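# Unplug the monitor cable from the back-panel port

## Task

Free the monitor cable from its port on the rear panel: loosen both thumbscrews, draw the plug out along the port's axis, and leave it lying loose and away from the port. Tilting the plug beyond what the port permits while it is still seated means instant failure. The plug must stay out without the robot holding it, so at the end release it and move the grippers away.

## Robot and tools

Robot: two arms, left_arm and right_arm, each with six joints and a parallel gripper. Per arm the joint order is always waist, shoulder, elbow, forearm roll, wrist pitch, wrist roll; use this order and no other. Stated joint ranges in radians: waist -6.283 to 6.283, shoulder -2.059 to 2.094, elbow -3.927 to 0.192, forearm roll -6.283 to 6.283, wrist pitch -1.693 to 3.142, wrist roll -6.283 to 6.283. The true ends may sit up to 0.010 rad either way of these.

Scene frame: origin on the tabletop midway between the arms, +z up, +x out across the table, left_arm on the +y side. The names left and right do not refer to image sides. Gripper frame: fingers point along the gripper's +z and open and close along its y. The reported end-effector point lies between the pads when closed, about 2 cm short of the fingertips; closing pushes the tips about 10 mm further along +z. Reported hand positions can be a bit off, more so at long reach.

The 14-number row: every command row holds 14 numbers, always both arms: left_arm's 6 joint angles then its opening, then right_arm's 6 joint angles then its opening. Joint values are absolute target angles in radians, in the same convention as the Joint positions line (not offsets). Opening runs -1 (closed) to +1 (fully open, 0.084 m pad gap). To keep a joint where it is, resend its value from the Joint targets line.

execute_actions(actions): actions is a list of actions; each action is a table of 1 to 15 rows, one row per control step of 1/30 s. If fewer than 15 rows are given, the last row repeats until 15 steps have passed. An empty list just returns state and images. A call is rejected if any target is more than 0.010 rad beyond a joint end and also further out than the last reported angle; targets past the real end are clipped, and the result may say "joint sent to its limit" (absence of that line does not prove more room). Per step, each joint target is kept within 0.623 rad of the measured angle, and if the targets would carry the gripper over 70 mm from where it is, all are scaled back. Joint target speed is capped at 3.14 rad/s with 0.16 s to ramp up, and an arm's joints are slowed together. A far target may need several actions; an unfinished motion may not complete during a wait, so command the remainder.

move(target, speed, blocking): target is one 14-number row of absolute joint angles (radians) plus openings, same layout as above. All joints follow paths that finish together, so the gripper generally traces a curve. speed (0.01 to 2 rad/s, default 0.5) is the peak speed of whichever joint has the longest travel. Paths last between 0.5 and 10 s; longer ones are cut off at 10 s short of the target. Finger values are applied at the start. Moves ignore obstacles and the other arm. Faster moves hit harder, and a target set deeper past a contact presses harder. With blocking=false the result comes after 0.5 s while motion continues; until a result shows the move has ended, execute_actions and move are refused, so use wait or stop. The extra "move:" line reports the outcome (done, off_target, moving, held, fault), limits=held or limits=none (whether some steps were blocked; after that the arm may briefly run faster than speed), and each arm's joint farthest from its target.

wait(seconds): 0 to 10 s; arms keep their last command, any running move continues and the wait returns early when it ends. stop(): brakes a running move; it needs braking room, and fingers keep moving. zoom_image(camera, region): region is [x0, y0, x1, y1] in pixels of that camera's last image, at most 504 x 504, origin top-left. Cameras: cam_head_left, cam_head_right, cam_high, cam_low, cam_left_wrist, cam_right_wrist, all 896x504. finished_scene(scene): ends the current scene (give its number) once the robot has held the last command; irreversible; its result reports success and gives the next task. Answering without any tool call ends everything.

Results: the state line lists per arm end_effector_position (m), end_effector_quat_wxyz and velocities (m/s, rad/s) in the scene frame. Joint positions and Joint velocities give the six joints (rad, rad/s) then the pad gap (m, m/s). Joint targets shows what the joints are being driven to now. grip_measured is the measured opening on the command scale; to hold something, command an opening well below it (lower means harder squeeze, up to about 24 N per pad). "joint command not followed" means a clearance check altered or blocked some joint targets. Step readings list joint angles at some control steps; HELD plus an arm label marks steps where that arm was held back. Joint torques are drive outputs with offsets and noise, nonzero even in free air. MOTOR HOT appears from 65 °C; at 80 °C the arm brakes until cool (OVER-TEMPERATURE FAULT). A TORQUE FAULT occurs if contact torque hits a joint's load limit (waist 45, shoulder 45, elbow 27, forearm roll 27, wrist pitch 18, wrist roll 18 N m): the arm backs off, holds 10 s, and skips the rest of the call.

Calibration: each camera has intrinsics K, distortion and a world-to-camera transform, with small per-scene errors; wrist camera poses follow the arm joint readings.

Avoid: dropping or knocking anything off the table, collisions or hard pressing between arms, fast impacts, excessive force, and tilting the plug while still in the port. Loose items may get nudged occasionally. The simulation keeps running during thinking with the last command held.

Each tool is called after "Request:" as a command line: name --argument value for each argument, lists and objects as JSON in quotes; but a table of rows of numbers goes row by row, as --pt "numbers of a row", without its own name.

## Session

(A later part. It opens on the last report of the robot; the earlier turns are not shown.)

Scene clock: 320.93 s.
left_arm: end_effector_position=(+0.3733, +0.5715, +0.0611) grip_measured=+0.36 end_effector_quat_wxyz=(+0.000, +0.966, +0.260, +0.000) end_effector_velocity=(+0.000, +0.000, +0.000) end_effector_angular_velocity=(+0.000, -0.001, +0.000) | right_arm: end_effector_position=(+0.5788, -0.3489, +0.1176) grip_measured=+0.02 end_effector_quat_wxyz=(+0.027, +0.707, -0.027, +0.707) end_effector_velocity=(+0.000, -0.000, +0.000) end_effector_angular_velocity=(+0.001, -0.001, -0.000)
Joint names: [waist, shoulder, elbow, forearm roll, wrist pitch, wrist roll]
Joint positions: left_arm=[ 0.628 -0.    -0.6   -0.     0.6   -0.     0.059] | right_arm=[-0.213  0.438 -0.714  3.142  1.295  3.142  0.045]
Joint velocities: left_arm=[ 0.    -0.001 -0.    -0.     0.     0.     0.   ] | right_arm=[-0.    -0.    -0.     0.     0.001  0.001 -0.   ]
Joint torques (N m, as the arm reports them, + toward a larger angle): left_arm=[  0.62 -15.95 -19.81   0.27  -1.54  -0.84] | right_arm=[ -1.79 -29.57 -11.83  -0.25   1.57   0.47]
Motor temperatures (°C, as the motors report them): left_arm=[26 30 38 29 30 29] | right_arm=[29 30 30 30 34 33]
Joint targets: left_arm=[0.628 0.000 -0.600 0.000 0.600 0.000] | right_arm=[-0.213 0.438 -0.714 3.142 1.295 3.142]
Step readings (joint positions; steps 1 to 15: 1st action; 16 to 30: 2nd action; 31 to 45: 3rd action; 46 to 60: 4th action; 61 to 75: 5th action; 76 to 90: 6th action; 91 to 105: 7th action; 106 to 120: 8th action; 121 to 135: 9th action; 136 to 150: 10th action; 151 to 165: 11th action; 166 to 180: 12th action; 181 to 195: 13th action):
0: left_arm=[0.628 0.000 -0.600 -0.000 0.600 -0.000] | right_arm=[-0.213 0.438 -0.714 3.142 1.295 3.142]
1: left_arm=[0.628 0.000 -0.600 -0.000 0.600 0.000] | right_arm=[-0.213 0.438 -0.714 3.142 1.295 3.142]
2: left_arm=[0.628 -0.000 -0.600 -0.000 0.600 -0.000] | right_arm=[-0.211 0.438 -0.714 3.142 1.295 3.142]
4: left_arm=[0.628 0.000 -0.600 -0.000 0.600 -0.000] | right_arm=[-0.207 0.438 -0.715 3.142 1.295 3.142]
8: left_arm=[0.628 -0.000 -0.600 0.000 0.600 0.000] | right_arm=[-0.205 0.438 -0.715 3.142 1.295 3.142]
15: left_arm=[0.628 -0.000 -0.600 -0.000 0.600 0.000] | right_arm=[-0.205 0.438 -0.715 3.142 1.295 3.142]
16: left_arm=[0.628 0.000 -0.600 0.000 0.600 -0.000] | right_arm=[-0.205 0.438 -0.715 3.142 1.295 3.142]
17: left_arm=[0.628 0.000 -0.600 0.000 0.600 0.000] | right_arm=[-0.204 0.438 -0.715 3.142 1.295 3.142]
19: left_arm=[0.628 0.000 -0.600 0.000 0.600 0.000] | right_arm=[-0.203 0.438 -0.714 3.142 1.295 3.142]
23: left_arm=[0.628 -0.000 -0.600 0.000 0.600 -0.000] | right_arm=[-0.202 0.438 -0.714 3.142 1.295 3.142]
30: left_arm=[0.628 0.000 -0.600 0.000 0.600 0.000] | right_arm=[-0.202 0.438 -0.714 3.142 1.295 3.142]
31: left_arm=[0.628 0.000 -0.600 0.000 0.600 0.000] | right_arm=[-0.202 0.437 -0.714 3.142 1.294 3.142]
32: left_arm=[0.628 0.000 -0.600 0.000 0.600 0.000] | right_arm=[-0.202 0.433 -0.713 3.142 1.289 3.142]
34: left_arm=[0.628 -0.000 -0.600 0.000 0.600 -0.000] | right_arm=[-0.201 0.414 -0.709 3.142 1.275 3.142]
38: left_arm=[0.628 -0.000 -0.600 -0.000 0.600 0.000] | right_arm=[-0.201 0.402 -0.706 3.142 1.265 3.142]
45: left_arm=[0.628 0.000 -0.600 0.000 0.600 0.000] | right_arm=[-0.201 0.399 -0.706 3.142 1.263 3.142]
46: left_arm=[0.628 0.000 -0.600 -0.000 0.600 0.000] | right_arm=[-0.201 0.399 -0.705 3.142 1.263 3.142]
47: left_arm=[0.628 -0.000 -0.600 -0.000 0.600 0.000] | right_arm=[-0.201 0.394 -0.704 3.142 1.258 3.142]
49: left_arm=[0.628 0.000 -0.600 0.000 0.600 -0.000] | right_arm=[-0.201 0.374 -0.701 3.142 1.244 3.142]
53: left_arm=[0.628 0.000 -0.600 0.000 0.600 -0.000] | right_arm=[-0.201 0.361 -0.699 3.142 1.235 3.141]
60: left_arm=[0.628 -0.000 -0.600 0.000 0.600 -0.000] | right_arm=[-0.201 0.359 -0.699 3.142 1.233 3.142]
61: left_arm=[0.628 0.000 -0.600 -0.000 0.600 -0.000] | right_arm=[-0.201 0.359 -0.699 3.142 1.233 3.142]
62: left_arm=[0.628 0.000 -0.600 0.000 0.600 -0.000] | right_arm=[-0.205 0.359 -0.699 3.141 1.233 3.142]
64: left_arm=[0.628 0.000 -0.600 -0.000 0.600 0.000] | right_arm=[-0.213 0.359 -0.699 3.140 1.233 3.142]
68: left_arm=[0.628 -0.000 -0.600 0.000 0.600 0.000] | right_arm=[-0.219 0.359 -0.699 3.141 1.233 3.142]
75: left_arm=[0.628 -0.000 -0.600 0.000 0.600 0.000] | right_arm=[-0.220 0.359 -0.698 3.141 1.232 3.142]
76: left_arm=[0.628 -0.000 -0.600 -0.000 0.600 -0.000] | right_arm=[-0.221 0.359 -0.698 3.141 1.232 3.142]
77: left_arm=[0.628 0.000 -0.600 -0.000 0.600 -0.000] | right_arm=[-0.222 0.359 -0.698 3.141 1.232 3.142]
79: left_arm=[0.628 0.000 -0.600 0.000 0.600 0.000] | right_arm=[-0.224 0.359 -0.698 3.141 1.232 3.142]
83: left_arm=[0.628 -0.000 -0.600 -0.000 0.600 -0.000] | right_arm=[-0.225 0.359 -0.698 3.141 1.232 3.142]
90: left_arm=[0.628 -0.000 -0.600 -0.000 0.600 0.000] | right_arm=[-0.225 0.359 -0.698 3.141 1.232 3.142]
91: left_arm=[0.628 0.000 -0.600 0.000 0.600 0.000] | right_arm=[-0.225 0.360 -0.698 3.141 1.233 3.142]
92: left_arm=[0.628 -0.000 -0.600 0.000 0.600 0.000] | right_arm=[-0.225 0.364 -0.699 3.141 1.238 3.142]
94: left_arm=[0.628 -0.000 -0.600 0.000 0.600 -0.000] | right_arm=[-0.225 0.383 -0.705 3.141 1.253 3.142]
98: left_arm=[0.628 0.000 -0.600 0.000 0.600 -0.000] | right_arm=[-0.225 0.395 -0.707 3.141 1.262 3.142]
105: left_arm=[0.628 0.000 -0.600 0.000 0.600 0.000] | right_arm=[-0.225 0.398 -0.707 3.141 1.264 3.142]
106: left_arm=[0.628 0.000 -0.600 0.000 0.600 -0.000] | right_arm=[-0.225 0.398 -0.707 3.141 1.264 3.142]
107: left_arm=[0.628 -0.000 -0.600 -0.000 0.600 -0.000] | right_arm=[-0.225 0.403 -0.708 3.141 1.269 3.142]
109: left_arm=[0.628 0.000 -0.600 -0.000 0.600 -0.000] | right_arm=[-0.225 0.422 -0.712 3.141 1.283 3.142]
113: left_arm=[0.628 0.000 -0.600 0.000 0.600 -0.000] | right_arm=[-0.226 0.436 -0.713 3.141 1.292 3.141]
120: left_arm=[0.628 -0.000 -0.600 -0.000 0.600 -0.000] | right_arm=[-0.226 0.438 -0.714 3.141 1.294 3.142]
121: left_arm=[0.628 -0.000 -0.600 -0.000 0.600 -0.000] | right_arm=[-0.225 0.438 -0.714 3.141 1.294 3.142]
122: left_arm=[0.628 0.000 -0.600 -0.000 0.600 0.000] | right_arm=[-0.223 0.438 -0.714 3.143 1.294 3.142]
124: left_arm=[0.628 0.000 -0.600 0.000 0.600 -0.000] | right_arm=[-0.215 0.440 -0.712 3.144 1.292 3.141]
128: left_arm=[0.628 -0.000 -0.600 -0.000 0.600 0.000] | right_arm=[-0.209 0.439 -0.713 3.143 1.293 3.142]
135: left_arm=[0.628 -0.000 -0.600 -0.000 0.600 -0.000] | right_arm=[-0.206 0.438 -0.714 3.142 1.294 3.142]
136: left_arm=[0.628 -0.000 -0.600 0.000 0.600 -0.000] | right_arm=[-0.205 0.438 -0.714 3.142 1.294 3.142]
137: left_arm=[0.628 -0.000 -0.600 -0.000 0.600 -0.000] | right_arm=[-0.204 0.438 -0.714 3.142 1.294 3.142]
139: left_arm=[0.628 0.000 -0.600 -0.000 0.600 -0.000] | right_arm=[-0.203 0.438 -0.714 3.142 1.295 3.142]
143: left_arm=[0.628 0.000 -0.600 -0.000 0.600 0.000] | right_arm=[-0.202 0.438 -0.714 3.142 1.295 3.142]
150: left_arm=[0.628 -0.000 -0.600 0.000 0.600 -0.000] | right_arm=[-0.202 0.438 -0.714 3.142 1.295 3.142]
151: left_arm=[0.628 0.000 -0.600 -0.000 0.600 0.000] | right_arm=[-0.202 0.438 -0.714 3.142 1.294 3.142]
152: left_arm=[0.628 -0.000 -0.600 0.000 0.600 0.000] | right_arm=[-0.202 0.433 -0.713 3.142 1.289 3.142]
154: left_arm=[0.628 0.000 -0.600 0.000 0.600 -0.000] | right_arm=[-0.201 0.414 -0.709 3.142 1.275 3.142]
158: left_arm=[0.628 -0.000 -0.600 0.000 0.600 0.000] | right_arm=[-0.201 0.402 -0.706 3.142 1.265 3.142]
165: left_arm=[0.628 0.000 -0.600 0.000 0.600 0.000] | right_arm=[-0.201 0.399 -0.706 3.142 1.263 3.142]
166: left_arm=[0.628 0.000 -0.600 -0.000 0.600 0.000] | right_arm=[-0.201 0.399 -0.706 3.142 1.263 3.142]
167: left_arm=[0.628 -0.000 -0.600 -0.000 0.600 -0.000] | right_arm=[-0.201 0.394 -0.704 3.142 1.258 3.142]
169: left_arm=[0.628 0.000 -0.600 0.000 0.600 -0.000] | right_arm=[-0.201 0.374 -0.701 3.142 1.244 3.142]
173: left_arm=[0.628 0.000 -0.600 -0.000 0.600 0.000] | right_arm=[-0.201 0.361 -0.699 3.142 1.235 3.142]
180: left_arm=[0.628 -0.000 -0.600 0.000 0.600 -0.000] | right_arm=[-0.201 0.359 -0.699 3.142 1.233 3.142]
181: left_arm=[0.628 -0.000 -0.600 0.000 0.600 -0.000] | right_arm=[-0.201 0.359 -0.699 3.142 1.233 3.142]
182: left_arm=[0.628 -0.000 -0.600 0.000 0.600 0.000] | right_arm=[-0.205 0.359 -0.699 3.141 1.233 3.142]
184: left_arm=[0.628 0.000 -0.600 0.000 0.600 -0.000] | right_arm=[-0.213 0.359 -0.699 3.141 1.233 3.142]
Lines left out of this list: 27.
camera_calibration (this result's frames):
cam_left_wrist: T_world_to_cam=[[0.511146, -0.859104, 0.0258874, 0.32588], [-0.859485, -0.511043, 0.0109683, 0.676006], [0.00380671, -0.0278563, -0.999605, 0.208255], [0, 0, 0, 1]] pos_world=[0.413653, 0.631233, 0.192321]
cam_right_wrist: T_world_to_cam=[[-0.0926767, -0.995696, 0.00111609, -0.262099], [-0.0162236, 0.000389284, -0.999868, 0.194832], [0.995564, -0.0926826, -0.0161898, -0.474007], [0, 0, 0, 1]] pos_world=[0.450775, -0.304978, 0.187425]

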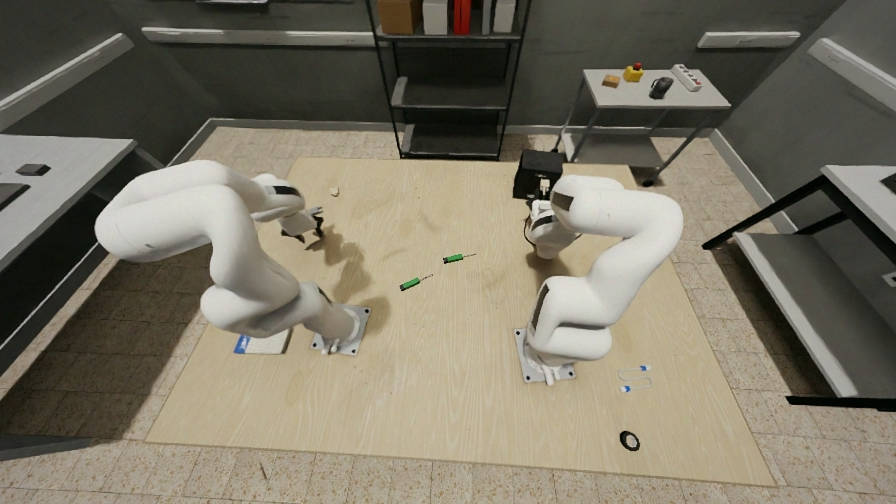

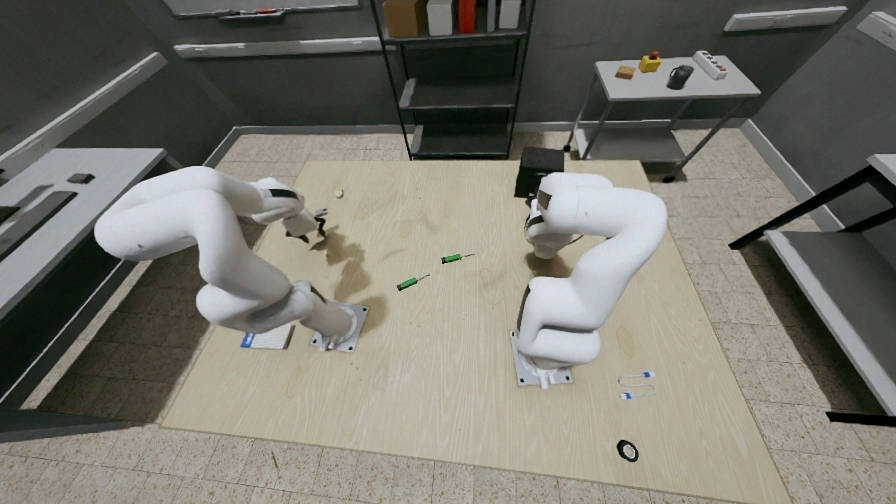

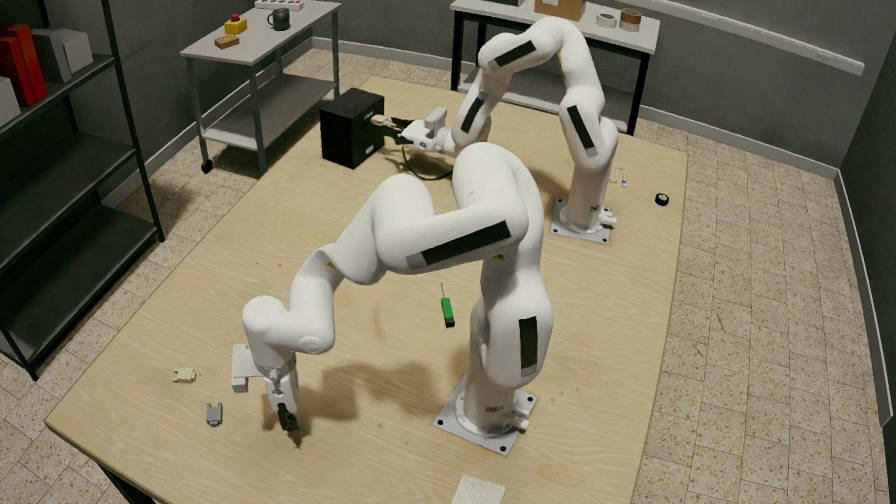

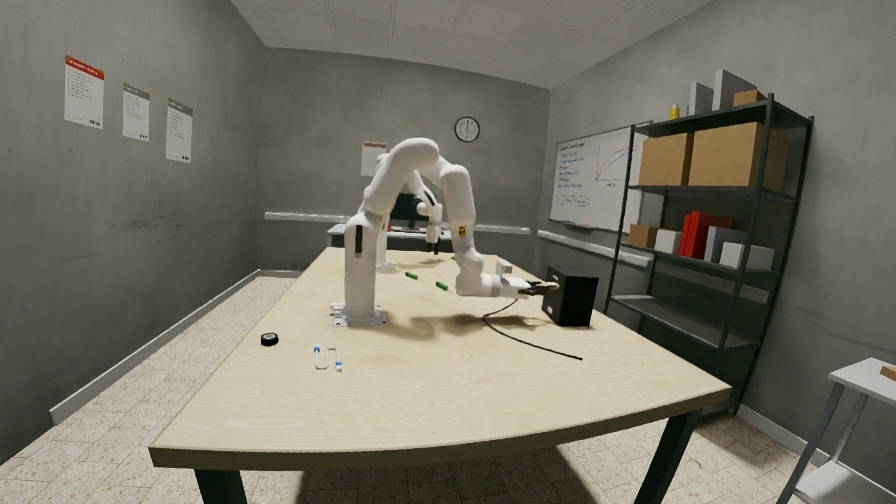

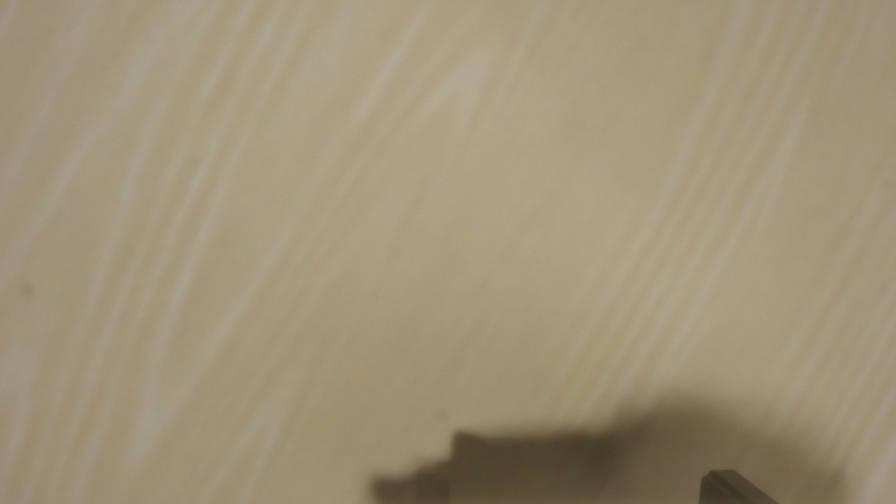

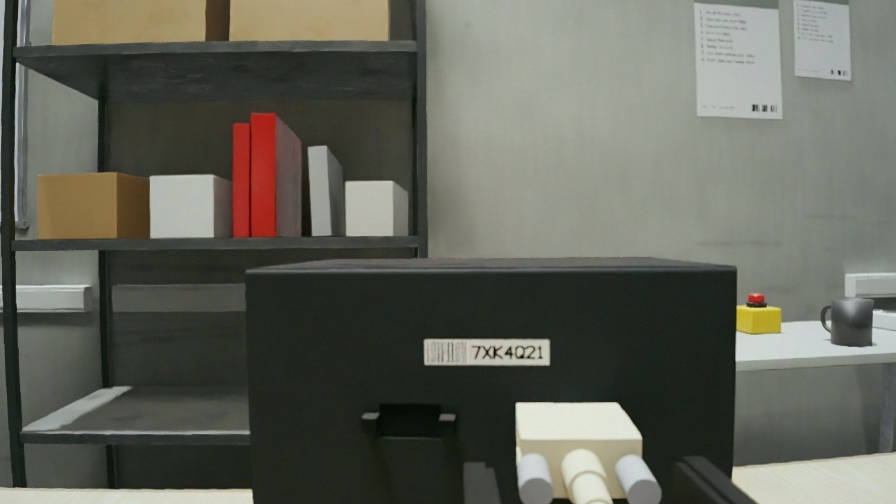

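Request:
execute_actions --actions '[[[0.628,0,-0.6,0,0.6,0,0.37,-0.213,0.307,-0.545,3.1416,1.333,3.1416,0.03]],[[0.628,0,-0.6,0,0.6,0,0.37,-0.2543,0.307,-0.545,3.1416,1.333,4,-0.6]],[[0.628,0,-0.6,0,0.6,0,0.37,-0.2543,0.307,-0.545,3.1416,1.333,4.712,-0.6]],[[0.628,0,-0.6,0,0.6,0,0.37,-0.2543,0.3953,-0.6957,3.1416,1.2706,4.712,-0.6]], [[0.628,0,-0.6,0,0.6,0,0.37,-0.2508,0.4176,-0.7003,3.1416,1.2883,5.312,-0.7]],[[0.628,0,-0.6,0,0.6,0,0.37,-0.2508,0.4176,-0.7003,3.1416,1.2883,5.312,-1]],[[0.628,0,-0.6,0,0.6,0,0.37,-0.2543,0.3953,-0.6957,3.1416,1.2706,4.712,-1]],[[0.628,0,-0.6,0,0.6,0,0.37,-0.2508,0.373,-0.6911,3.1416,1.2529,4.112,-1]],[[0.628,0,-0.6,0,0.6,0,0.37,-0.2508,0.373,-0.6911,3.1416,1.2529,4.112,-0.7]],[[0.628,0,-0.6,0,0.6,0,0.37,-0.2543,0.3953,-0.6957,3.1416,1.2706,4.712,-0.7]], [[0.628,0,-0.6,0,0.6,0,0.37,-0.2508,0.4176,-0.7003,3.1416,1.2883,5.312,-0.7]],[[0.628,0,-0.6,0,0.6,0,0.37,-0.2508,0.4176,-0.7003,3.1416,1.2883,5.312,-1]],[[0.628,0,-0.6,0,0.6,0,0.37,-0.2543,0.3953,-0.6957,3.1416,1.2706,4.712,-1]],[[0.628,0,-0.6,0,0.6,0,0.37,-0.2508,0.373,-0.6911,3.1416,1.2529,4.112,-1]],[[0.628,0,-0.6,0,0.6,0,0.37,-0.2508,0.373,-0.6911,3.1416,1.2529,4.112,-0.7]],[[0.628,0,-0.6,0,0.6,0,0.37,-0.2543,0.3953,-0.6957,3.1416,1.2706,4.712,-0.7]], [[0.628,0,-0.6,0,0.6,0,0.37,-0.2508,0.4176,-0.7003,3.1416,1.2883,5.312,-0.7]],[[0.628,0,-0.6,0,0.6,0,0.37,-0.2508,0.4176,-0.7003,3.1416,1.2883,5.312,-1]],[[0.628,0,-0.6,0,0.6,0,0.37,-0.2543,0.3953,-0.6957,3.1416,1.2706,4.712,-1]],[[0.628,0,-0.6,0,0.6,0,0.37,-0.2508,0.373,-0.6911,3.1416,1.2529,4.112,-1]],[[0.628,0,-0.6,0,0.6,0,0.37,-0.2508,0.373,-0.6911,3.1416,1.2529,4.112,-0.7]],[[0.628,0,-0.6,0,0.6,0,0.37,-0.2543,0.3953,-0.6957,3.1416,1.2706,4.712,-0.7]], [[0.628,0,-0.6,0,0.6,0,0.37,-0.2508,0.4176,-0.7003,3.1416,1.2883,5.312,-0.7]],[[0.628,0,-0.6,0,0.6,0,0.37,-0.2508,0.4176,-0.7003,3.1416,1.2883,5.312,-1]],[[0.628,0,-0.6,0,0.6,0,0.37,-0.2543,0.3953,-0.6957,3.1416,1.2706,4.712,-1]],[[0.628,0,-0.6,0,0.6,0,0.37,-0.2508,0.373,-0.6911,3.1416,1.2529,4.112,-1]],[[0.628,0,-0.6,0,0.6,0,0.37,-0.2508,0.373,-0.6911,3.1416,1.2529,4.112,-0.7]],[[0.628,0,-0.6,0,0.6,0,0.37,-0.2543,0.3953,-0.6957,3.1416,1.2706,4.712,-0.7]], [[0.628,0,-0.6,0,0.6,0,0.37,-0.2508,0.4176,-0.7003,3.1416,1.2883,5.312,-0.7]],[[0.628,0,-0.6,0,0.6,0,0.37,-0.2508,0.4176,-0.7003,3.1416,1.2883,5.312,-1]],[[0.628,0,-0.6,0,0.6,0,0.37,-0.2543,0.3953,-0.6957,3.1416,1.2706,4.712,-1]],[[0.628,0,-0.6,0,0.6,0,0.37,-0.2508,0.373,-0.6911,3.1416,1.2529,4.112,-1]],[[0.628,0,-0.6,0,0.6,0,0.37,-0.2508,0.373,-0.6911,3.1416,1.2529,4.112,-0.7]],[[0.628,0,-0.6,0,0.6,0,0.37,-0.2543,0.3953,-0.6957,3.1416,1.2706,4.712,-0.7]], [[0.628,0,-0.6,0,0.6,0,0.37,-0.2508,0.4176,-0.7003,3.1416,1.2883,5.312,-0.7]],[[0.628,0,-0.6,0,0.6,0,0.37,-0.2508,0.4176,-0.7003,3.1416,1.2883,5.312,-1]],[[0.628,0,-0.6,0,0.6,0,0.37,-0.2543,0.3953,-0.6957,3.1416,1.2706,4.712,-1]],[[0.628,0,-0.6,0,0.6,0,0.37,-0.2508,0.373,-0.6911,3.1416,1.2529,4.112,-1]],[[0.628,0,-0.6,0,0.6,0,0.37,-0.2508,0.373,-0.6911,3.1416,1.2529,4.112,-0.7]],[[0.628,0,-0.6,0,0.6,0,0.37,-0.2543,0.3953,-0.6957,3.1416,1.2706,4.712,-0.7]], [[0.628,0,-0.6,0,0.6,0,0.37,-0.2508,0.4176,-0.7003,3.1416,1.2883,5.312,-0.7]],[[0.628,0,-0.6,0,0.6,0,0.37,-0.2508,0.4176,-0.7003,3.1416,1.2883,5.312,-1]],[[0.628,0,-0.6,0,0.6,0,0.37,-0.2543,0.3953,-0.6957,3.1416,1.2706,4.712,-1]],[[0.628,0,-0.6,0,0.6,0,0.37,-0.2508,0.373,-0.6911,3.1416,1.2529,4.112,-1]],[[0.628,0,-0.6,0,0.6,0,0.37,-0.2508,0.373,-0.6911,3.1416,1.2529,4.112,-0.7]],[[0.628,0,-0.6,0,0.6,0,0.37,-0.2543,0.3953,-0.6957,3.1416,1.2706,4.712,-0.7]], [[0.628,0,-0.6,0,0.6,0,0.37,-0.2508,0.4176,-0.7003,3.1416,1.2883,5.312,-0.7]],[[0.628,0,-0.6,0,0.6,0,0.37,-0.2508,0.4176,-0.7003,3.1416,1.2883,5.312,-1]],[[0.628,0,-0.6,0,0.6,0,0.37,-0.2543,0.3953,-0.6957,3.1416,1.2706,4.712,-1]],[[0.628,0,-0.6,0,0.6,0,0.37,-0.2508,0.373,-0.6911,3.1416,1.2529,4.112,-1]],[[0.628,0,-0.6,0,0.6,0,0.37,-0.2508,0.373,-0.6911,3.1416,1.2529,4.112,-0.6]],[[0.628,0,-0.6,0,0.6,0,0.37,-0.2543,0.3953,-0.6957,3.1416,1.2706,4.712,-0.6]], [[0.628,0,-0.6,0,0.6,0,0.37,-0.2543,0.307,-0.545,3.1416,1.333,4.712,-0.6]],[[0.628,0,-0.6,0,0.6,0,0.37,-0.2543,0.177,-0.518,3.1416,1.23,4.712,-0.6]],[[0.628,0,-0.6,0,0.6,0,0.37,-0.14,0.177,-0.518,3.1416,1.23,4.712,-0.6]],[[0.628,0,-0.6,0,0.6,0,0.37,-0.14,0.3953,-0.6957,3.1416,1.2706,4.712,-0.6]],[[0.628,0,-0.6,0,0.6,0,0.37,-0.14,0.3953,-0.6957,3.1416,1.2706,4.712,-0.6]],[[0.628,0,-0.6,0,0.6,0,0.37,-0.1727,0.3953,-0.6957,3.1416,1.2706,4.712,-0.6]]]'

Request:
zoom_image --camera "cam_right_wrist" --region '[480,300,700,504]'

Scene clock: 417.03 s.
left_arm: end_effector_position=(+0.3733, +0.5715, +0.0611) grip_measured=+0.36 end_effector_quat_wxyz=(+0.000, +0.966, +0.260, +0.000) end_effector_velocity=(-0.000, -0.000, -0.000) end_effector_angular_velocity=(-0.000, +0.001, -0.001) | right_arm: end_effector_position=(+0.5773, -0.3249, +0.1287) grip_measured=-0.62 end_effector_quat_wxyz=(+0.491, -0.491, +0.509, -0.509) end_effector_velocity=(+0.000, -0.002, -0.000) end_effector_angular_velocity=(+0.001, +0.000, -0.002)
Joint names: [waist, shoulder, elbow, forearm roll, wrist pitch, wrist roll]
Joint positions: left_arm=[ 0.628 -0.    -0.6   -0.     0.6   -0.     0.059] | right_arm=[-0.172  0.395 -0.696  3.142  1.271  4.712  0.017]
Joint velocities: left_arm=[-0.    -0.     0.     0.     0.001  0.    -0.   ] | right_arm=[-0.003  0.    -0.    -0.    -0.001  0.001 -0.   ]
Joint torques (N m, as the arm reports them, + toward a larger angle): left_arm=[  0.59 -15.   -19.4    0.22  -1.62  -0.66] | right_arm=[ -2.31 -28.91 -12.25  -0.24   1.62   0.15]
Motor temperatures (°C, as the motors report them): left_arm=[26 30 38 29 30 29] | right_arm=[29 30 30 30 33 33]
Joint targets: left_arm=[0.628 0.000 -0.600 0.000 0.600 0.000] | right_arm=[-0.173 0.395 -0.696 3.142 1.271 4.712]
Step readings (joint positions; steps 1 to 15: 1st action; 16 to 30: 2nd action; 31 to 45: 3rd action; 46 to 60: 4th action; 61 to 75: 5th action; 76 to 90: 6th action; 91 to 105: 7th action; 106 to 120: 8th action; 121 to 135: 9th action; 136 to 150: 10th action; 151 to 165: 11th action; 166 to 180: 12th action; 181 to 195: 13th action):
0: left_arm=[0.628 0.000 -0.600 0.000 0.600 -0.000] | right_arm=[-0.213 0.438 -0.714 3.142 1.295 3.142]
1: left_arm=[0.628 -0.000 -0.600 0.000 0.600 -0.000] | right_arm=[-0.213 0.438 -0.714 3.142 1.295 3.142]
2: left_arm=[0.628 0.000 -0.600 -0.000 0.600 0.000] | right_arm=[-0.213 0.434 -0.709 3.142 1.296 3.142]
4: left_arm=[0.628 0.000 -0.600 0.000 0.600 0.000] | right_arm=[-0.213 0.398 -0.663 3.142 1.308 3.142]
8: left_arm=[0.628 0.000 -0.600 0.000 0.600 -0.000] | right_arm=[-0.213 0.324 -0.567 3.142 1.327 3.142]
15: left_arm=[0.628 0.000 -0.600 -0.000 0.600 -0.000] | right_arm=[-0.213 0.309 -0.547 3.142 1.333 3.142]
16: left_arm=[0.628 0.000 -0.600 -0.000 0.600 -0.000] | right_arm=[-0.213 0.308 -0.547 3.142 1.333 3.142]
17: left_arm=[0.628 0.000 -0.600 0.000 0.600 0.000] | right_arm=[-0.213 0.308 -0.546 3.142 1.333 3.149]
19: left_arm=[0.628 0.000 -0.600 0.000 0.600 -0.000] | right_arm=[-0.216 0.308 -0.546 3.141 1.333 3.200]
23: left_arm=[0.628 -0.000 -0.600 -0.000 0.600 0.000] | right_arm=[-0.228 0.308 -0.545 3.137 1.332 3.484]
30: left_arm=[0.628 0.000 -0.600 -0.000 0.600 -0.000] | right_arm=[-0.257 0.307 -0.545 3.145 1.333 3.945]
31: left_arm=[0.628 -0.000 -0.600 0.000 0.600 -0.000] | right_arm=[-0.258 0.307 -0.544 3.145 1.332 3.963]
32: left_arm=[0.628 0.000 -0.600 -0.000 0.600 0.000] | right_arm=[-0.258 0.308 -0.544 3.144 1.332 3.981]
34: left_arm=[0.628 0.000 -0.600 0.000 0.600 0.000] | right_arm=[-0.257 0.307 -0.545 3.143 1.333 4.046]
38: left_arm=[0.628 0.000 -0.600 0.000 0.600 -0.000] | right_arm=[-0.256 0.307 -0.545 3.142 1.333 4.338]
45: left_arm=[0.628 0.000 -0.600 0.000 0.600 0.000] | right_arm=[-0.255 0.307 -0.545 3.142 1.333 4.680]
46: left_arm=[0.628 -0.000 -0.600 -0.000 0.600 0.000] | right_arm=[-0.254 0.307 -0.545 3.142 1.333 4.690]
47: left_arm=[0.628 0.000 -0.600 -0.000 0.600 0.000] | right_arm=[-0.254 0.310 -0.551 3.142 1.330 4.697]
49: left_arm=[0.628 -0.000 -0.600 -0.000 0.600 0.000] | right_arm=[-0.254 0.337 -0.594 3.142 1.310 4.705]
53: left_arm=[0.628 0.000 -0.600 -0.000 0.600 0.000] | right_arm=[-0.254 0.384 -0.679 3.142 1.280 4.710]
60: left_arm=[0.628 0.000 -0.600 0.000 0.600 0.000] | right_arm=[-0.254 0.394 -0.694 3.142 1.271 4.712]
61: left_arm=[0.628 0.000 -0.600 0.000 0.600 -0.000] | right_arm=[-0.254 0.395 -0.694 3.142 1.271 4.713]
62: left_arm=[0.628 0.000 -0.600 0.000 0.600 -0.000] | right_arm=[-0.254 0.395 -0.695 3.142 1.271 4.719]
64: left_arm=[0.628 -0.000 -0.600 0.000 0.600 0.000] | right_arm=[-0.254 0.397 -0.696 3.142 1.272 4.770]
68: left_arm=[0.628 -0.000 -0.600 -0.000 0.600 0.000] | right_arm=[-0.252 0.407 -0.698 3.142 1.280 5.044]
75: left_arm=[0.628 0.000 -0.600 -0.000 0.600 0.000] | right_arm=[-0.251 0.417 -0.700 3.142 1.288 5.292]
76: left_arm=[0.628 -0.000 -0.600 -0.000 0.600 -0.000] | right_arm=[-0.251 0.417 -0.700 3.142 1.288 5.298]
77: left_arm=[0.628 -0.000 -0.600 -0.000 0.600 0.000] | right_arm=[-0.251 0.417 -0.700 3.142 1.288 5.302]
79: left_arm=[0.628 0.000 -0.600 -0.000 0.600 0.000] | right_arm=[-0.251 0.417 -0.700 3.142 1.288 5.307]
83: left_arm=[0.628 0.000 -0.600 0.000 0.600 0.000] | right_arm=[-0.251 0.418 -0.700 3.142 1.288 5.311]
90: left_arm=[0.628 -0.000 -0.600 -0.000 0.600 -0.000] | right_arm=[-0.251 0.418 -0.700 3.142 1.288 5.312]
91: left_arm=[0.628 -0.000 -0.600 0.000 0.600 -0.000] | right_arm=[-0.251 0.418 -0.700 3.142 1.288 5.311]
92: left_arm=[0.628 0.000 -0.600 -0.000 0.600 -0.000] | right_arm=[-0.251 0.417 -0.700 3.142 1.288 5.305]
94: left_arm=[0.628 0.000 -0.600 0.000 0.600 -0.000] | right_arm=[-0.251 0.416 -0.700 3.142 1.287 5.254]
98: left_arm=[0.628 0.000 -0.600 -0.000 0.600 0.000] | right_arm=[-0.253 0.405 -0.698 3.142 1.278 4.980]
105: left_arm=[0.628 0.000 -0.600 0.000 0.600 -0.000] | right_arm=[-0.254 0.396 -0.696 3.142 1.271 4.732]
106: left_arm=[0.628 -0.000 -0.600 0.000 0.600 0.000] | right_arm=[-0.254 0.396 -0.696 3.142 1.271 4.725]
107: left_arm=[0.628 -0.000 -0.600 -0.000 0.600 -0.000] | right_arm=[-0.254 0.395 -0.695 3.142 1.271 4.714]
109: left_arm=[0.628 0.000 -0.600 -0.000 0.600 0.000] | right_arm=[-0.254 0.394 -0.695 3.142 1.269 4.659]
113: left_arm=[0.628 0.000 -0.600 0.000 0.600 -0.000] | right_arm=[-0.253 0.383 -0.693 3.142 1.261 4.382]
120: left_arm=[0.628 -0.000 -0.600 0.000 0.600 -0.000] | right_arm=[-0.251 0.374 -0.691 3.142 1.253 4.132]
121: left_arm=[0.628 0.000 -0.600 0.000 0.600 0.000] | right_arm=[-0.251 0.374 -0.691 3.142 1.253 4.126]
122: left_arm=[0.628 0.000 -0.600 -0.000 0.600 -0.000] | right_arm=[-0.251 0.373 -0.692 3.141 1.254 4.122]
124: left_arm=[0.628 0.000 -0.600 0.000 0.600 -0.000] | right_arm=[-0.250 0.373 -0.692 3.141 1.254 4.117]
128: left_arm=[0.628 0.000 -0.600 0.000 0.600 -0.000] | right_arm=[-0.251 0.373 -0.692 3.141 1.253 4.113]
135: left_arm=[0.628 0.000 -0.600 -0.000 0.600 0.000] | right_arm=[-0.251 0.373 -0.691 3.142 1.253 4.112]
136: left_arm=[0.628 -0.000 -0.600 0.000 0.600 -0.000] | right_arm=[-0.251 0.373 -0.691 3.142 1.253 4.113]
137: left_arm=[0.628 0.000 -0.600 -0.000 0.600 0.000] | right_arm=[-0.251 0.373 -0.691 3.142 1.253 4.119]
139: left_arm=[0.628 0.000 -0.600 0.000 0.600 -0.000] | right_arm=[-0.251 0.375 -0.692 3.142 1.255 4.170]
143: left_arm=[0.628 -0.000 -0.600 0.000 0.600 -0.000] | right_arm=[-0.253 0.385 -0.694 3.142 1.263 4.444]
150: left_arm=[0.628 -0.000 -0.600 -0.000 0.600 -0.000] | right_arm=[-0.254 0.395 -0.696 3.142 1.270 4.692]
151: left_arm=[0.628 -0.000 -0.600 0.000 0.600 0.000] | right_arm=[-0.254 0.395 -0.696 3.142 1.270 4.699]
152: left_arm=[0.628 0.000 -0.600 0.000 0.600 -0.000] | right_arm=[-0.254 0.395 -0.696 3.142 1.271 4.710]
154: left_arm=[0.628 -0.000 -0.600 0.000 0.600 0.000] | right_arm=[-0.254 0.397 -0.696 3.142 1.272 4.765]
158: left_arm=[0.628 -0.000 -0.600 -0.000 0.600 -0.000] | right_arm=[-0.252 0.408 -0.698 3.142 1.280 5.042]
165: left_arm=[0.628 -0.000 -0.600 0.000 0.600 -0.000] | right_arm=[-0.251 0.417 -0.700 3.142 1.288 5.292]
166: left_arm=[0.628 0.000 -0.600 0.000 0.600 -0.000] | right_arm=[-0.251 0.417 -0.700 3.142 1.288 5.298]
167: left_arm=[0.628 -0.000 -0.600 -0.000 0.600 -0.000] | right_arm=[-0.251 0.417 -0.700 3.142 1.288 5.302]
169: left_arm=[0.628 -0.000 -0.600 -0.000 0.600 -0.000] | right_arm=[-0.251 0.417 -0.700 3.142 1.288 5.307]
173: left_arm=[0.628 -0.000 -0.600 0.000 0.600 -0.000] | right_arm=[-0.251 0.418 -0.700 3.142 1.288 5.311]
180: left_arm=[0.628 -0.000 -0.600 -0.000 0.600 -0.000] | right_arm=[-0.251 0.418 -0.700 3.142 1.288 5.312]
181: left_arm=[0.628 0.000 -0.600 -0.000 0.600 0.000] | right_arm=[-0.251 0.418 -0.700 3.142 1.288 5.311]
182: left_arm=[0.628 0.000 -0.600 -0.000 0.600 0.000] | right_arm=[-0.251 0.417 -0.700 3.142 1.288 5.305]
184: left_arm=[0.628 0.000 -0.600 0.000 0.600 0.000] | right_arm=[-0.251 0.416 -0.700 3.142 1.287 5.254]
Lines left out of this list: 227.
camera_calibration (this result's frames):
cam_left_wrist: T_world_to_cam=[[0.511146, -0.859104, 0.0258874, 0.32588], [-0.859485, -0.511042, 0.0109681, 0.676006], [0.00380687, -0.0278561, -0.999605, 0.208254], [0, 0, 0, 1]] pos_world=[0.413653, 0.631233, 0.192321]
cam_right_wrist: T_world_to_cam=[[-0.0163496, -0.000933281, -0.999866, 0.169661], [0.0193749, 0.999812, -0.00125004, 0.38152], [0.999679, -0.0193927, -0.0163284, -0.448654], [0, 0, 0, 1]] pos_world=[0.443892, -0.389991, 0.16279]

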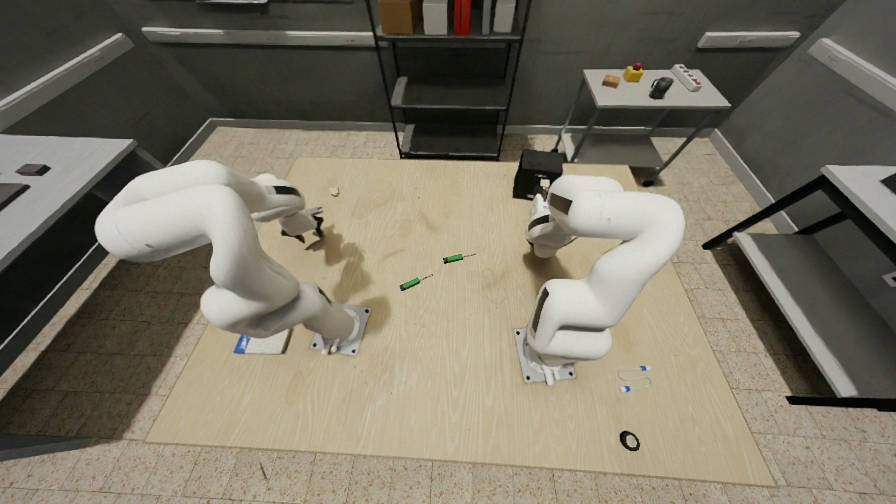

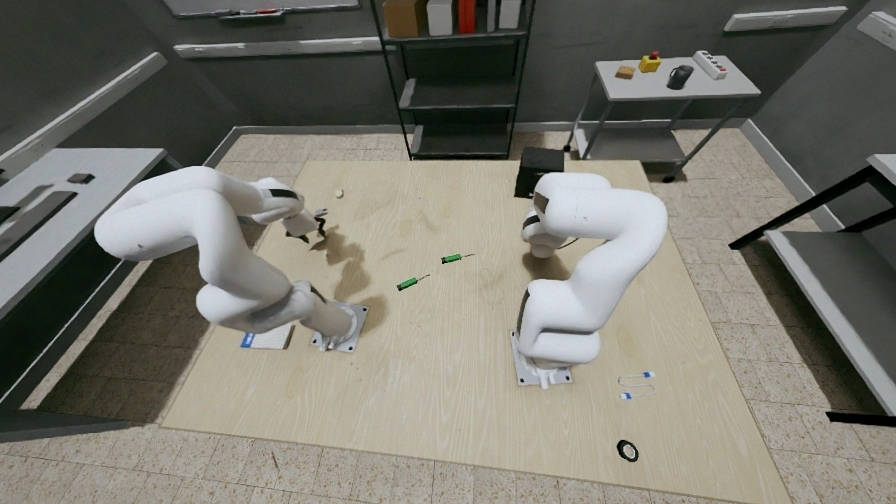

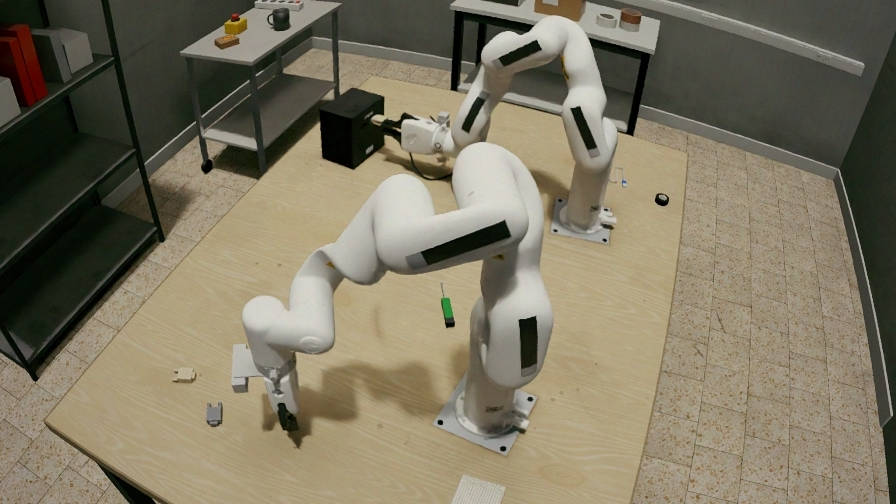

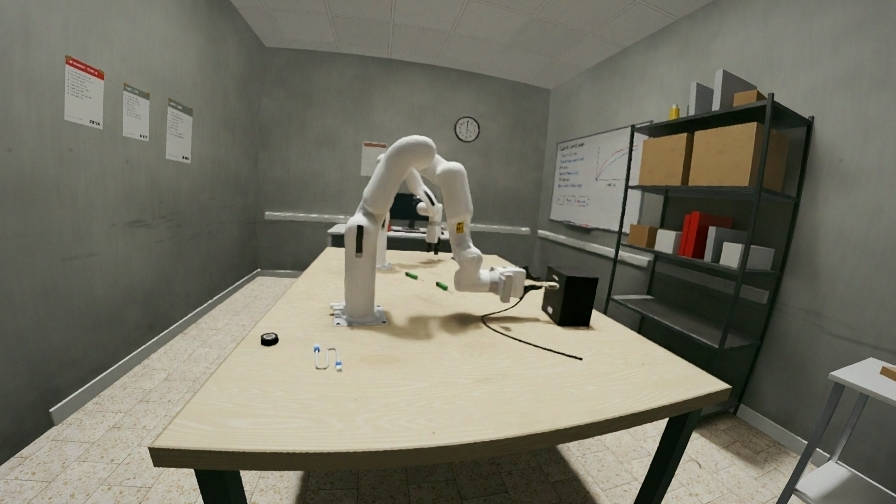

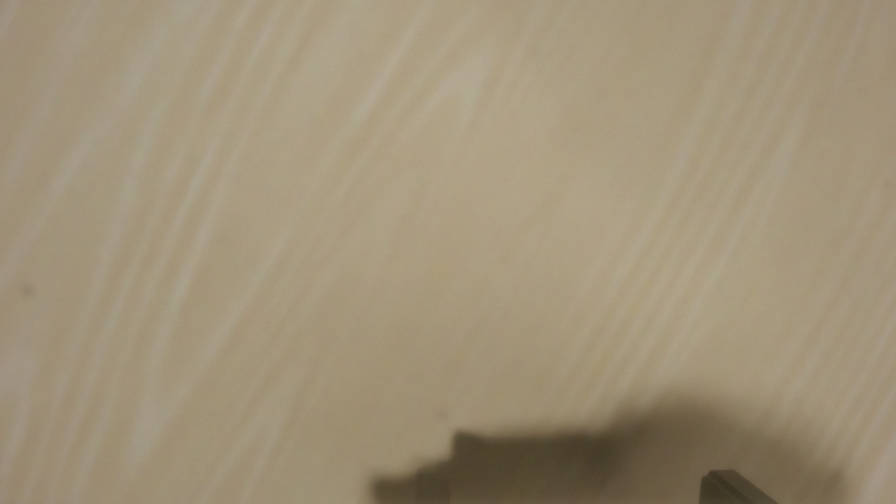

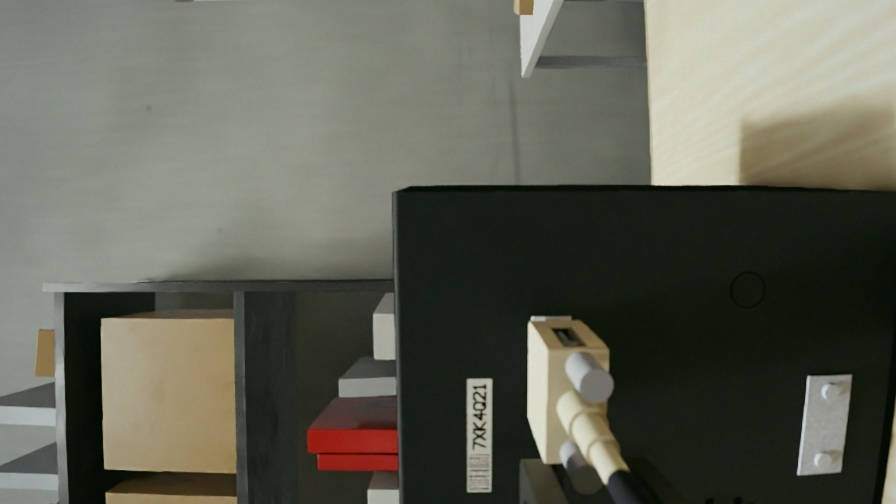

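Region (480, 300, 700, 504) of cam_right_wrist's 896x504 image, scaled by 2.291, with more detail than that image has; it fills the top 467 rows of this view, and the rest is white.

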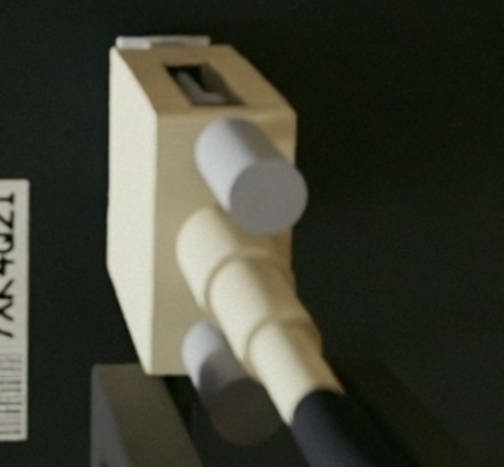

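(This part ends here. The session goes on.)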